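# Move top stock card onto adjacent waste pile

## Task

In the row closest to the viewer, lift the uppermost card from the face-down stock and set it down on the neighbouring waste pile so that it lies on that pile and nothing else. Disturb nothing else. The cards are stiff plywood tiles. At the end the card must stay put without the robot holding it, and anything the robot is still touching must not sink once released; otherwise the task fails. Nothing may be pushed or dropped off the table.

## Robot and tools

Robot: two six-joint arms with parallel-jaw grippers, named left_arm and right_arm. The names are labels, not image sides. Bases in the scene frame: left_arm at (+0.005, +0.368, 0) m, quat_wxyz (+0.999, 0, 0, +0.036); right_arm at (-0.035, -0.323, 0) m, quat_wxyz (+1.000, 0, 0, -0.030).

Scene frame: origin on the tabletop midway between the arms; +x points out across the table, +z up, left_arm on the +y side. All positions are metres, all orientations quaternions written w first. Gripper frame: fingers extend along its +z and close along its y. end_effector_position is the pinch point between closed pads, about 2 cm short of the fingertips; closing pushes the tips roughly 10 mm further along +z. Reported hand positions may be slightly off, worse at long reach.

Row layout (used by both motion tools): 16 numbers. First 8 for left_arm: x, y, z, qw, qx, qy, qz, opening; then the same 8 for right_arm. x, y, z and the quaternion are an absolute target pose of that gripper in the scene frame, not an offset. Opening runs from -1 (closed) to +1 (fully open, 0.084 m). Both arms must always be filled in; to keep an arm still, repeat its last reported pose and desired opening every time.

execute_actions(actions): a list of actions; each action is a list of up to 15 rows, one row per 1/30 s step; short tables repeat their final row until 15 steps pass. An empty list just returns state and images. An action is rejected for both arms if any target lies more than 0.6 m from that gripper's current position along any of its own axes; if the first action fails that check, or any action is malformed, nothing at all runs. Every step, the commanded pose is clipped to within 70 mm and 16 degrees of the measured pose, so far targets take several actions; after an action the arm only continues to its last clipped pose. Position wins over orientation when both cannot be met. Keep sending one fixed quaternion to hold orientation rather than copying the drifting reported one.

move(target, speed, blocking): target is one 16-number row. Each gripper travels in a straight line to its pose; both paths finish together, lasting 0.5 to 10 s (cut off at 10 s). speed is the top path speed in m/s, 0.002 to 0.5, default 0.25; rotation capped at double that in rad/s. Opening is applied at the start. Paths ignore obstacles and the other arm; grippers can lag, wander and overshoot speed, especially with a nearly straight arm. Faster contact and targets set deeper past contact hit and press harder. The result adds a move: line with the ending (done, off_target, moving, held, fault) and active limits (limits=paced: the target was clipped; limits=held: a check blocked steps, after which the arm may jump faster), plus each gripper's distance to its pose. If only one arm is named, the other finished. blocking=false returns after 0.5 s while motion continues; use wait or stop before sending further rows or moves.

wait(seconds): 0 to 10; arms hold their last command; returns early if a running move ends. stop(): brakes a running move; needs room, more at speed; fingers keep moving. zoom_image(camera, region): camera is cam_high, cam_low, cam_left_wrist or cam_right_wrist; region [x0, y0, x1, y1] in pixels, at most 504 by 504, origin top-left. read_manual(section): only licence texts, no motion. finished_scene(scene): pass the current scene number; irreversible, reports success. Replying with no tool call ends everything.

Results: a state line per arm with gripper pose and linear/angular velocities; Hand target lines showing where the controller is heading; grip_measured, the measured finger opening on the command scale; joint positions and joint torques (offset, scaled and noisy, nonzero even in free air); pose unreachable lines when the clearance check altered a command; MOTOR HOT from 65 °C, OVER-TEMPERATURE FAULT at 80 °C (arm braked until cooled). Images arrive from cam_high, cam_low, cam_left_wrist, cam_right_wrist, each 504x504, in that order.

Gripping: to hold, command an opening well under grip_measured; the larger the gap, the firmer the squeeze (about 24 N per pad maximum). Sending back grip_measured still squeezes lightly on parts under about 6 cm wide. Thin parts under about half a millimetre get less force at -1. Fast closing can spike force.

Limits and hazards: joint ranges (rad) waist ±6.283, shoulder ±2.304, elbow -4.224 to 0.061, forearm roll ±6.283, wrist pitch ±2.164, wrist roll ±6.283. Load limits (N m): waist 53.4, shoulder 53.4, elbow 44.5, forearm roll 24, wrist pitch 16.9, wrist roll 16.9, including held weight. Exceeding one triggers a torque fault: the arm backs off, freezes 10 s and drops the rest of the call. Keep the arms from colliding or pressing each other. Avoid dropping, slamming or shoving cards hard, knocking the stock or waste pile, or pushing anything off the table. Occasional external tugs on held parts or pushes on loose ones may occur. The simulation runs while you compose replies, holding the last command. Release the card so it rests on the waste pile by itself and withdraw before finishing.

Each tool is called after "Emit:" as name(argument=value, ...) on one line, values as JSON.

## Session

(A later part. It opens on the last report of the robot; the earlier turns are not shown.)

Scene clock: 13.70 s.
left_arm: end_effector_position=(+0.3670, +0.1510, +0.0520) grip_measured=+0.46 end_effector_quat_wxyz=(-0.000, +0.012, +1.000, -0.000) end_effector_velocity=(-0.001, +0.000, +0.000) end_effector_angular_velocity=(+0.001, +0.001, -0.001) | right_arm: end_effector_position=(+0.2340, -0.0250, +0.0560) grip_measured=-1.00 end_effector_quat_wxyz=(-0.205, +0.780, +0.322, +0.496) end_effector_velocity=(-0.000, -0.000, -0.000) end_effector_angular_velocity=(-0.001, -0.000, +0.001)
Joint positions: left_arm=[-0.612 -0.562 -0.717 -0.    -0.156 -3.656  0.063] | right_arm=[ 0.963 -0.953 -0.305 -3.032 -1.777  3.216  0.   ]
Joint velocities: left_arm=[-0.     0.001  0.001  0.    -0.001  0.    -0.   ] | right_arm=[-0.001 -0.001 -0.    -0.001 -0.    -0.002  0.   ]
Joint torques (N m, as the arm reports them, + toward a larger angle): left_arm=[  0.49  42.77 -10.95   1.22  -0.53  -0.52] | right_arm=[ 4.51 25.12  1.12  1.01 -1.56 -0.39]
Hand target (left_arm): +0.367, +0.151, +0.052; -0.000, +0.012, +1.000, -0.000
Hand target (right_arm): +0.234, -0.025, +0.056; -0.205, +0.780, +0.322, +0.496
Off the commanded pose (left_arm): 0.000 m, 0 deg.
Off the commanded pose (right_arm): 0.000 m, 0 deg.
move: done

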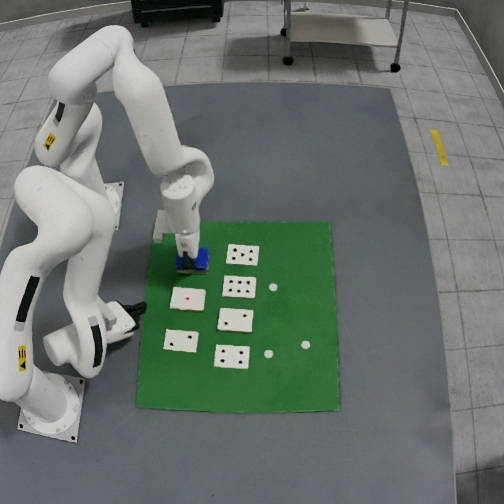

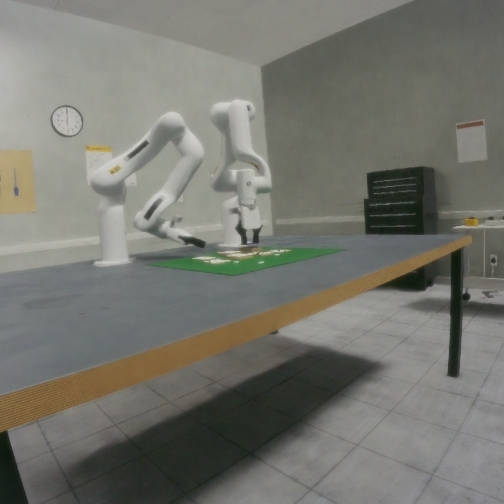

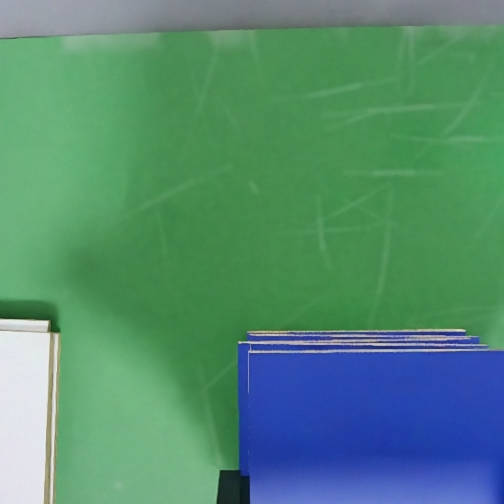

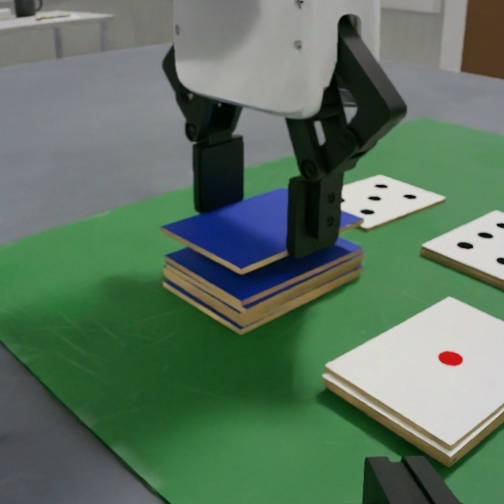

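Emit:
move(target=[0.364,0.031,0.052,0,0.012,0.9999,0,0.2, 0.344,-0.191,0.09,0.0764,-0.8354,-0.119,-0.5314,-1], speed=0.15)

Emit:
zoom_image(camera="cam_left_wrist", region=[180, 290, 504, 504])

Scene clock: 48.70 s.
left_arm: end_effector_position=(+0.3639, +0.0308, +0.0521) grip_measured=+0.46 end_effector_quat_wxyz=(-0.000, +0.012, +1.000, -0.000) end_effector_velocity=(-0.000, -0.002, -0.000) end_effector_angular_velocity=(-0.001, -0.001, -0.002) | right_arm: end_effector_position=(+0.3437, -0.1918, +0.0900) grip_measured=-1.00 end_effector_quat_wxyz=(-0.076, +0.835, +0.119, +0.532) end_effector_velocity=(+0.001, -0.001, +0.001) end_effector_angular_velocity=(+0.001, -0.001, -0.002)
Joint positions: left_arm=[-0.826 -0.663 -0.917 -0.004 -0.254 -3.867  0.063] | right_arm=[ 0.456 -0.81  -0.241 -3.04  -1.7    3.202  0.   ]
Joint velocities: left_arm=[-0.002 -0.002 -0.002  0.002  0.001 -0.002 -0.   ] | right_arm=[-0.003  0.003 -0.    -0.001  0.002 -0.     0.   ]
Joint torques (N m, as the arm reports them, + toward a larger angle): left_arm=[  2.81  49.96 -12.04   1.77  -0.62  -0.58] | right_arm=[ 1.4  20.54 -2.57  0.77 -1.25 -0.45]
Hand target (left_arm): +0.364, +0.031, +0.052; -0.000, +0.012, +1.000, -0.000
Hand target (right_arm): +0.344, -0.192, +0.090; -0.076, +0.835, +0.119, +0.532
Off the commanded pose (left_arm): 0.000 m, 0 deg.
Off the commanded pose (right_arm): 0.001 m, 0 deg.
move: done

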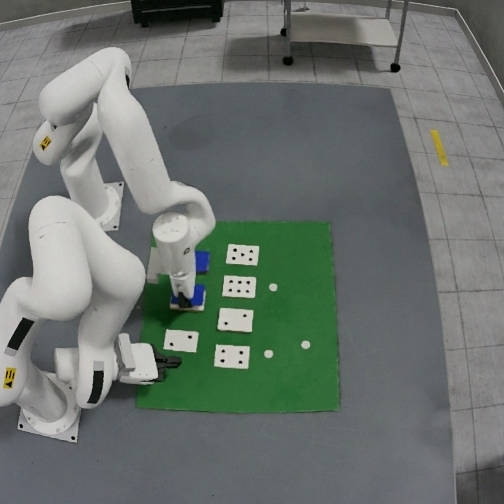

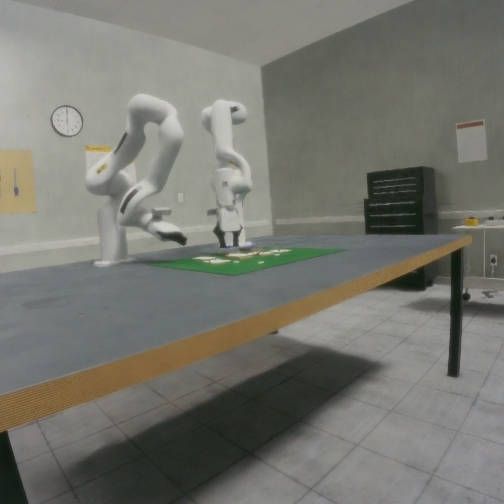

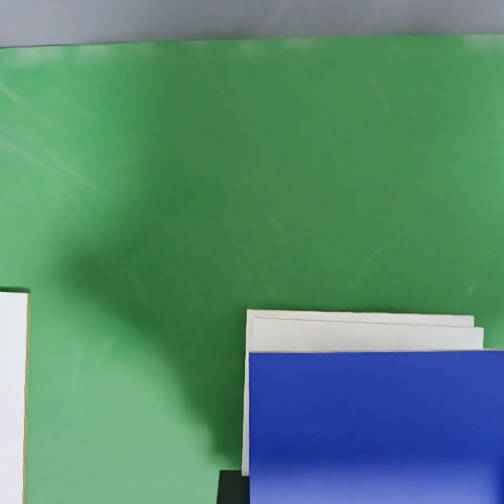

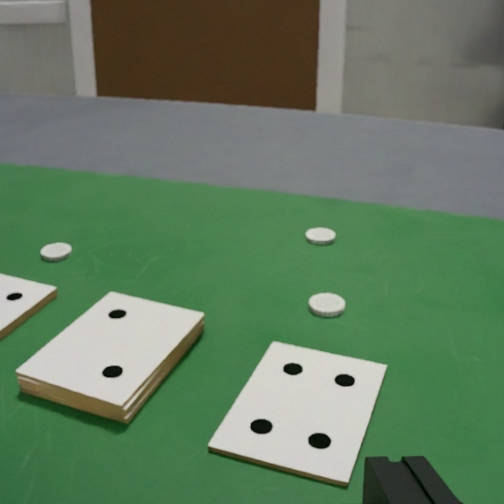

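Region (180, 290, 504, 504) of cam_left_wrist's 504x504 image, scaled by 1.556, with more detail than that image has; it fills the top 333 rows of this view, and the rest is white.

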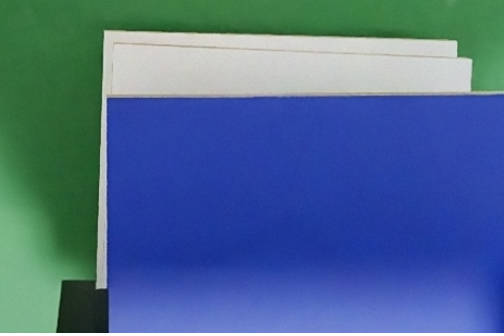

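Emit:
move(target=[0.360,0.0313,0.034,0,0.0375,0.9993,0,0.2, 0.344,-0.191,0.09,0.0764,-0.8354,-0.119,-0.5314,-1], speed=0.04)

Emit:
zoom_image(camera="cam_left_wrist", region=[180, 290, 504, 504])

Scene clock: 50.10 s.
left_arm: end_effector_position=(+0.3601, +0.0312, +0.0340) grip_measured=+0.46 end_effector_quat_wxyz=(+0.000, +0.037, +0.999, -0.000) end_effector_velocity=(-0.000, +0.000, -0.001) end_effector_angular_velocity=(+0.000, +0.001, -0.001) | right_arm: end_effector_position=(+0.3440, -0.1910, +0.0900) grip_measured=-1.00 end_effector_quat_wxyz=(-0.076, +0.835, +0.119, +0.531) end_effector_velocity=(-0.001, +0.000, +0.000) end_effector_angular_velocity=(+0.002, +0.001, +0.001)
Joint positions: left_arm=[-0.831 -0.7   -0.916  0.    -0.216 -3.825  0.063] | right_arm=[ 0.459 -0.807 -0.242 -3.037 -1.696  3.205  0.   ]
Joint velocities: left_arm=[ 0.001 -0.003 -0.    -0.001  0.001  0.004  0.   ] | right_arm=[ 0.     0.001  0.001 -0.001  0.001  0.002  0.   ]
Joint torques (N m, as the arm reports them, + toward a larger angle): left_arm=[ -0.46  48.15 -11.77   1.77  -0.52  -0.61] | right_arm=[ 5.45 21.74 -2.01  0.63 -1.43 -0.46]
Hand target (left_arm): +0.360, +0.031, +0.034; +0.000, +0.037, +0.999, +0.000
Hand target (right_arm): +0.344, -0.191, +0.090; -0.076, +0.835, +0.119, +0.531
Off the commanded pose (left_arm): 0.000 m, 0 deg.
Off the commanded pose (right_arm): 0.000 m, 0 deg.
move: done

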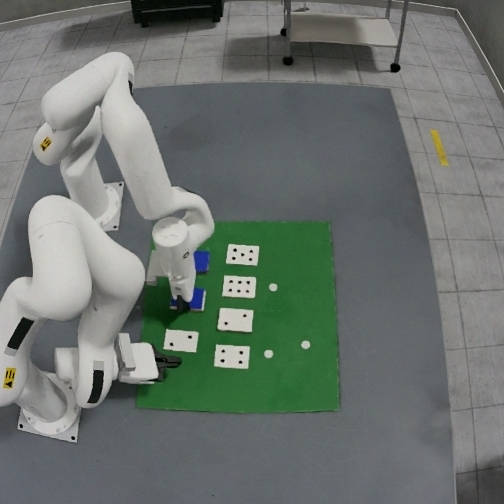

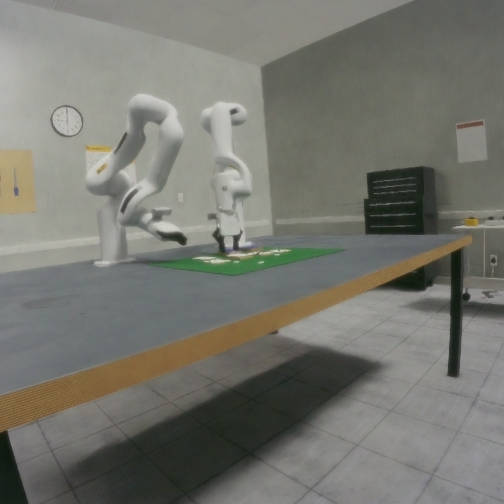

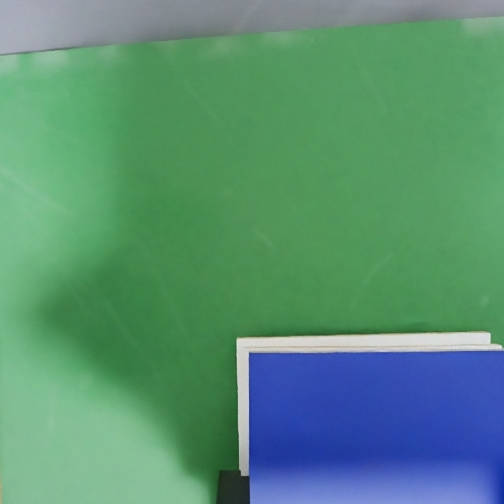

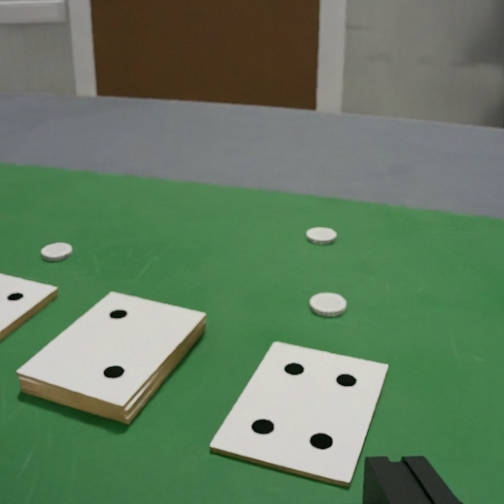

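Region (180, 290, 504, 504) of cam_left_wrist's 504x504 image, scaled by 1.556, with more detail than that image has; it fills the top 333 rows of this view, and the rest is white.

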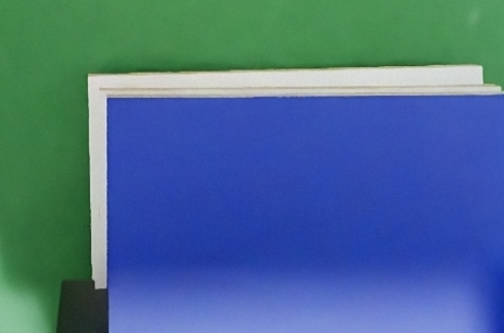

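Emit:
move(target=[0.360,0.0313,0.0283,0,0.0375,0.9993,0,0.2, 0.344,-0.191,0.09,0.0764,-0.8354,-0.119,-0.5314,-1], speed=0.012)

Scene clock: 50.93 s.
left_arm: end_effector_position=(+0.3603, +0.0311, +0.0291) grip_measured=+0.47 end_effector_quat_wxyz=(-0.000, +0.038, +0.999, +0.000) end_effector_velocity=(+0.000, -0.001, -0.002) end_effector_angular_velocity=(-0.002, -0.002, +0.000) | right_arm: end_effector_position=(+0.3440, -0.1910, +0.0900) grip_measured=-1.00 end_effector_quat_wxyz=(-0.076, +0.835, +0.119, +0.531) end_effector_velocity=(+0.000, -0.000, +0.000) end_effector_angular_velocity=(+0.000, -0.001, -0.001)
Joint positions: left_arm=[-0.831 -0.711 -0.919  0.    -0.208 -3.825  0.064] | right_arm=[ 0.459 -0.807 -0.242 -3.037 -1.696  3.205  0.   ]
Joint velocities: left_arm=[-0.    -0.004 -0.001 -0.     0.006 -0.     0.001] | right_arm=[-0.     0.001 -0.     0.     0.     0.     0.   ]
Joint torques (N m, as the arm reports them, + toward a larger angle): left_arm=[-1.62 23.04 -8.94  0.69  2.34 -0.8 ] | right_arm=[ 3.69 22.12 -2.1   0.55 -1.48 -0.57]
Hand target (left_arm): +0.360, +0.031, +0.028; +0.000, +0.037, +0.999, +0.000
Hand target (right_arm): +0.344, -0.191, +0.090; -0.076, +0.835, +0.119, +0.531
Off the commanded pose (left_arm): 0.001 m, 0 deg.
Off the commanded pose (right_arm): 0.000 m, 0 deg.
move: done

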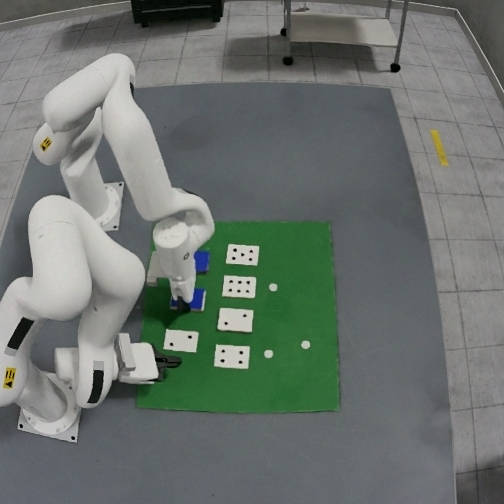

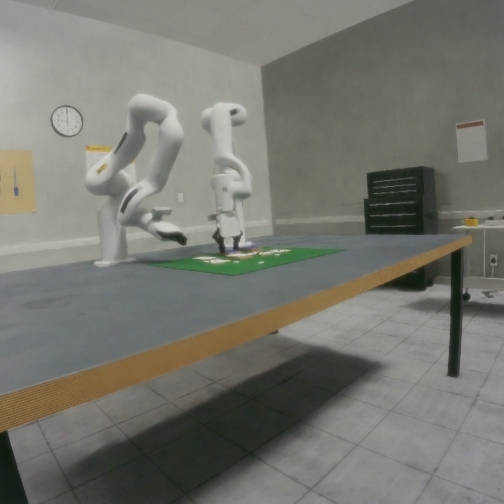

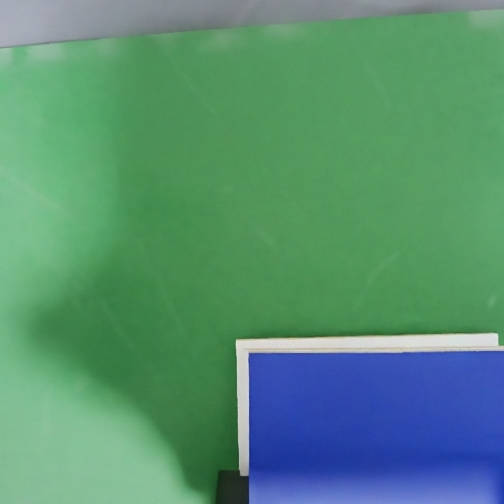

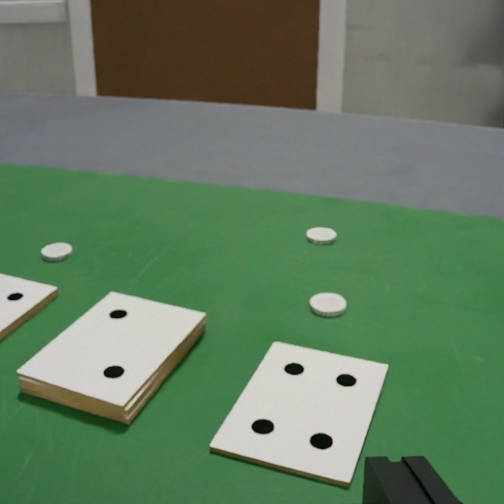

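Contact made (around 0.0295). Relieve the pressure and release.

Emit:
execute_actions(actions=[[[0.360,0.0313,0.0297,0,0.0375,0.9993,0,0.2, 0.344,-0.191,0.09,0.0764,-0.8354,-0.119,-0.5314,-1],[0.360,0.0313,0.0297,0,0.0375,0.9993,0,0.2, 0.344,-0.191,0.09,0.0764,-0.8354,-0.119,-0.5314,-1],[0.360,0.0313,0.0297,0,0.0375,0.9993,0,0.2, 0.344,-0.191,0.09,0.0764,-0.8354,-0.119,-0.5314,-1],[0.360,0.0313,0.0297,0,0.0375,0.9993,0,0.35, 0.344,-0.191,0.09,0.0764,-0.8354,-0.119,-0.5314,-1],[0.360,0.0313,0.0297,0,0.0375,0.9993,0,0.42, 0.344,-0.191,0.09,0.0764,-0.8354,-0.119,-0.5314,-1],[0.360,0.0313,0.0297,0,0.0375,0.9993,0,0.47, 0.344,-0.191,0.09,0.0764,-0.8354,-0.119,-0.5314,-1],[0.360,0.0313,0.0297,0,0.0375,0.9993,0,0.51, 0.344,-0.191,0.09,0.0764,-0.8354,-0.119,-0.5314,-1],[0.360,0.0313,0.0297,0,0.0375,0.9993,0,0.55, 0.344,-0.191,0.09,0.0764,-0.8354,-0.119,-0.5314,-1],[0.360,0.0313,0.0297,0,0.0375,0.9993,0,0.60, 0.344,-0.191,0.09,0.0764,-0.8354,-0.119,-0.5314,-1],[0.360,0.0313,0.0297,0,0.0375,0.9993,0,0.65, 0.344,-0.191,0.09,0.0764,-0.8354,-0.119,-0.5314,-1],[0.360,0.0313,0.0297,0,0.0375,0.9993,0,0.70, 0.344,-0.191,0.09,0.0764,-0.8354,-0.119,-0.5314,-1],[0.360,0.0313,0.0297,0,0.0375,0.9993,0,0.75, 0.344,-0.191,0.09,0.0764,-0.8354,-0.119,-0.5314,-1],[0.360,0.0313,0.0297,0,0.0375,0.9993,0,0.8, 0.344,-0.191,0.09,0.0764,-0.8354,-0.119,-0.5314,-1]]])

Emit:
move(target=[0.360,0.06,0.12,0,0.0375,0.9993,0,0.8, 0.344,-0.191,0.09,0.0764,-0.8354,-0.119,-0.5314,-1], speed=0.15)

Scene clock: 52.70 s.
left_arm: end_effector_position=(+0.3594, +0.0318, +0.0288) grip_measured=+0.78 end_effector_quat_wxyz=(-0.000, +0.037, +0.999, +0.000) end_effector_velocity=(+0.004, -0.003, +0.006) end_effector_angular_velocity=(-0.005, -0.006, -0.000) | right_arm: end_effector_position=(+0.3440, -0.1910, +0.0900) grip_measured=-1.00 end_effector_quat_wxyz=(-0.076, +0.835, +0.119, +0.531) end_effector_velocity=(+0.000, +0.000, -0.000) end_effector_angular_velocity=(+0.001, -0.000, -0.000)
Joint positions: left_arm=[-0.831 -0.711 -0.917 -0.    -0.207 -3.825  0.076] | right_arm=[ 0.459 -0.807 -0.242 -3.037 -1.696  3.205  0.   ]
Joint velocities: left_arm=[ 0.     0.009 -0.006 -0.    -0.007  0.001  0.016] | right_arm=[-0.    -0.001 -0.    -0.    -0.001  0.001  0.   ]
Joint torques (N m, as the arm reports them, + toward a larger angle): left_arm=[ -0.66  48.22 -10.6    0.69  -0.62  -0.59] | right_arm=[ 3.21 22.48 -2.84  0.79 -1.43 -0.51]
Hand target (left_arm): +0.360, +0.031, +0.030; +0.000, +0.037, +0.999, -0.000
Hand target (right_arm): +0.344, -0.191, +0.090; -0.076, +0.835, +0.119, +0.531
Off the commanded pose (left_arm): 0.001 m, 0 deg.
Off the commanded pose (right_arm): 0.000 m, 0 deg.

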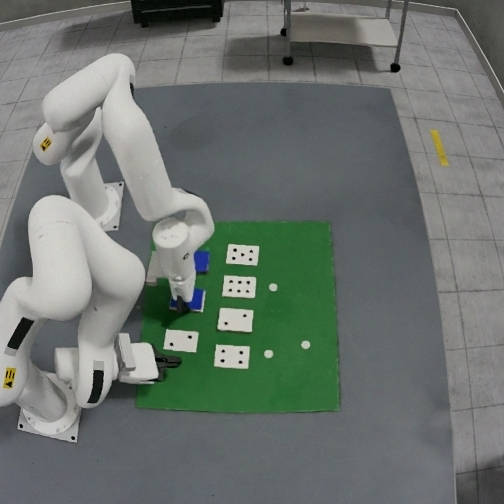

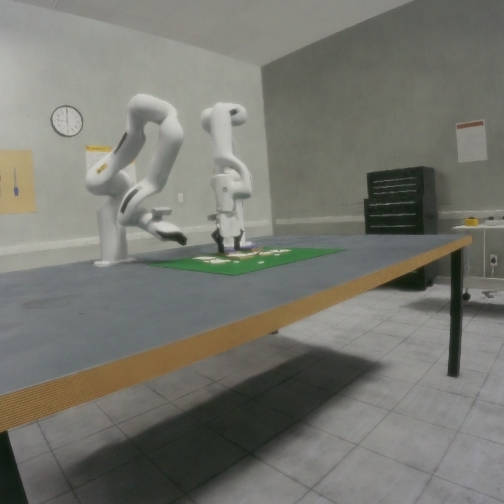

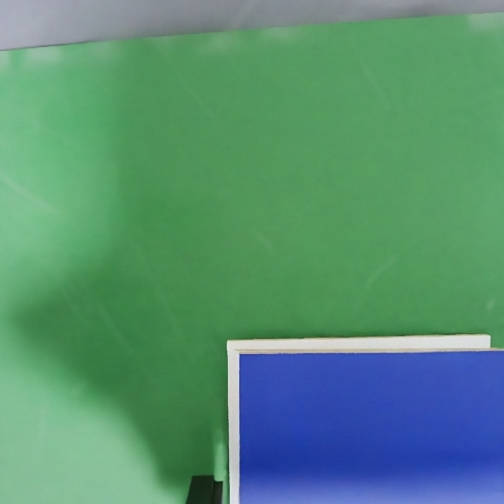

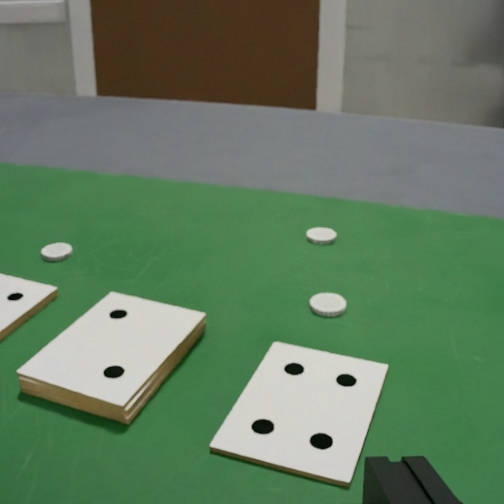

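Scene clock: 53.77 s.
left_arm: end_effector_position=(+0.3597, +0.0602, +0.1199) grip_measured=+0.80 end_effector_quat_wxyz=(-0.000, +0.038, +0.999, +0.000) end_effector_velocity=(+0.000, +0.000, +0.001) end_effector_angular_velocity=(+0.000, +0.000, +0.000) | right_arm: end_effector_position=(+0.3440, -0.1910, +0.0900) grip_measured=-1.00 end_effector_quat_wxyz=(-0.076, +0.835, +0.119, +0.531) end_effector_velocity=(-0.000, +0.000, -0.000) end_effector_angular_velocity=(+0.001, -0.000, +0.001)
Joint positions: left_arm=[-0.786 -0.477 -0.837 -0.    -0.36  -3.78   0.077] | right_arm=[ 0.459 -0.807 -0.242 -3.037 -1.696  3.205  0.   ]
Joint velocities: left_arm=[ 0.001  0.002  0.    -0.    -0.003  0.001  0.   ] | right_arm=[-0.    -0.001 -0.    -0.001 -0.002  0.     0.   ]
Joint torques (N m, as the arm reports them, + toward a larger angle): left_arm=[ -0.58  44.13 -13.24   1.18  -0.6   -0.37] | right_arm=[ 3.79 22.6  -1.77  0.26 -1.54 -0.46]
Hand target (left_arm): +0.360, +0.060, +0.120; -0.000, +0.038, +0.999, -0.000
Hand target (right_arm): +0.344, -0.191, +0.090; -0.076, +0.835, +0.119, +0.531
Off the commanded pose (left_arm): 0.000 m, 0 deg.
Off the commanded pose (right_arm): 0.000 m, 0 deg.
move: done

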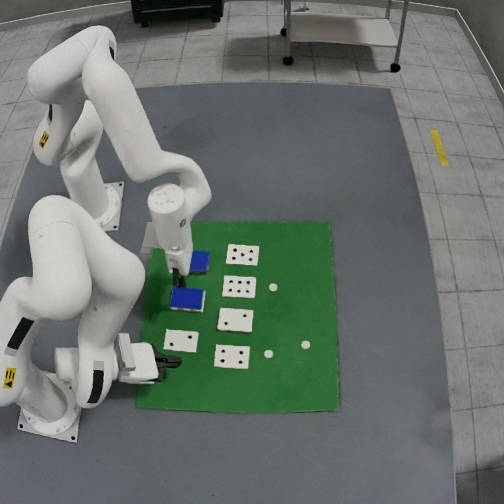

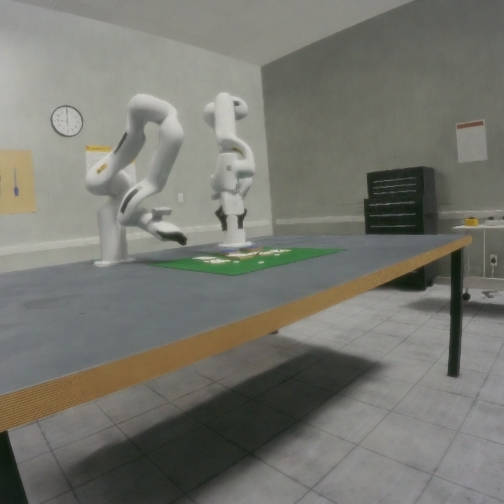

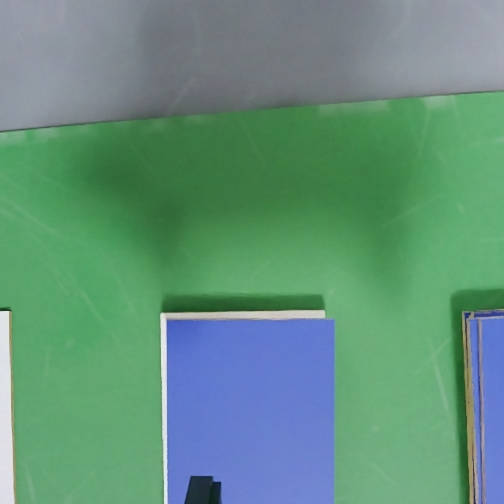

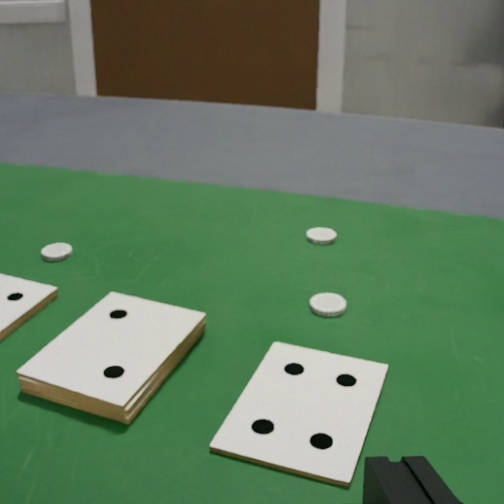

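Emit:
finished_scene(scene=2)

The scene is finished: the task was done.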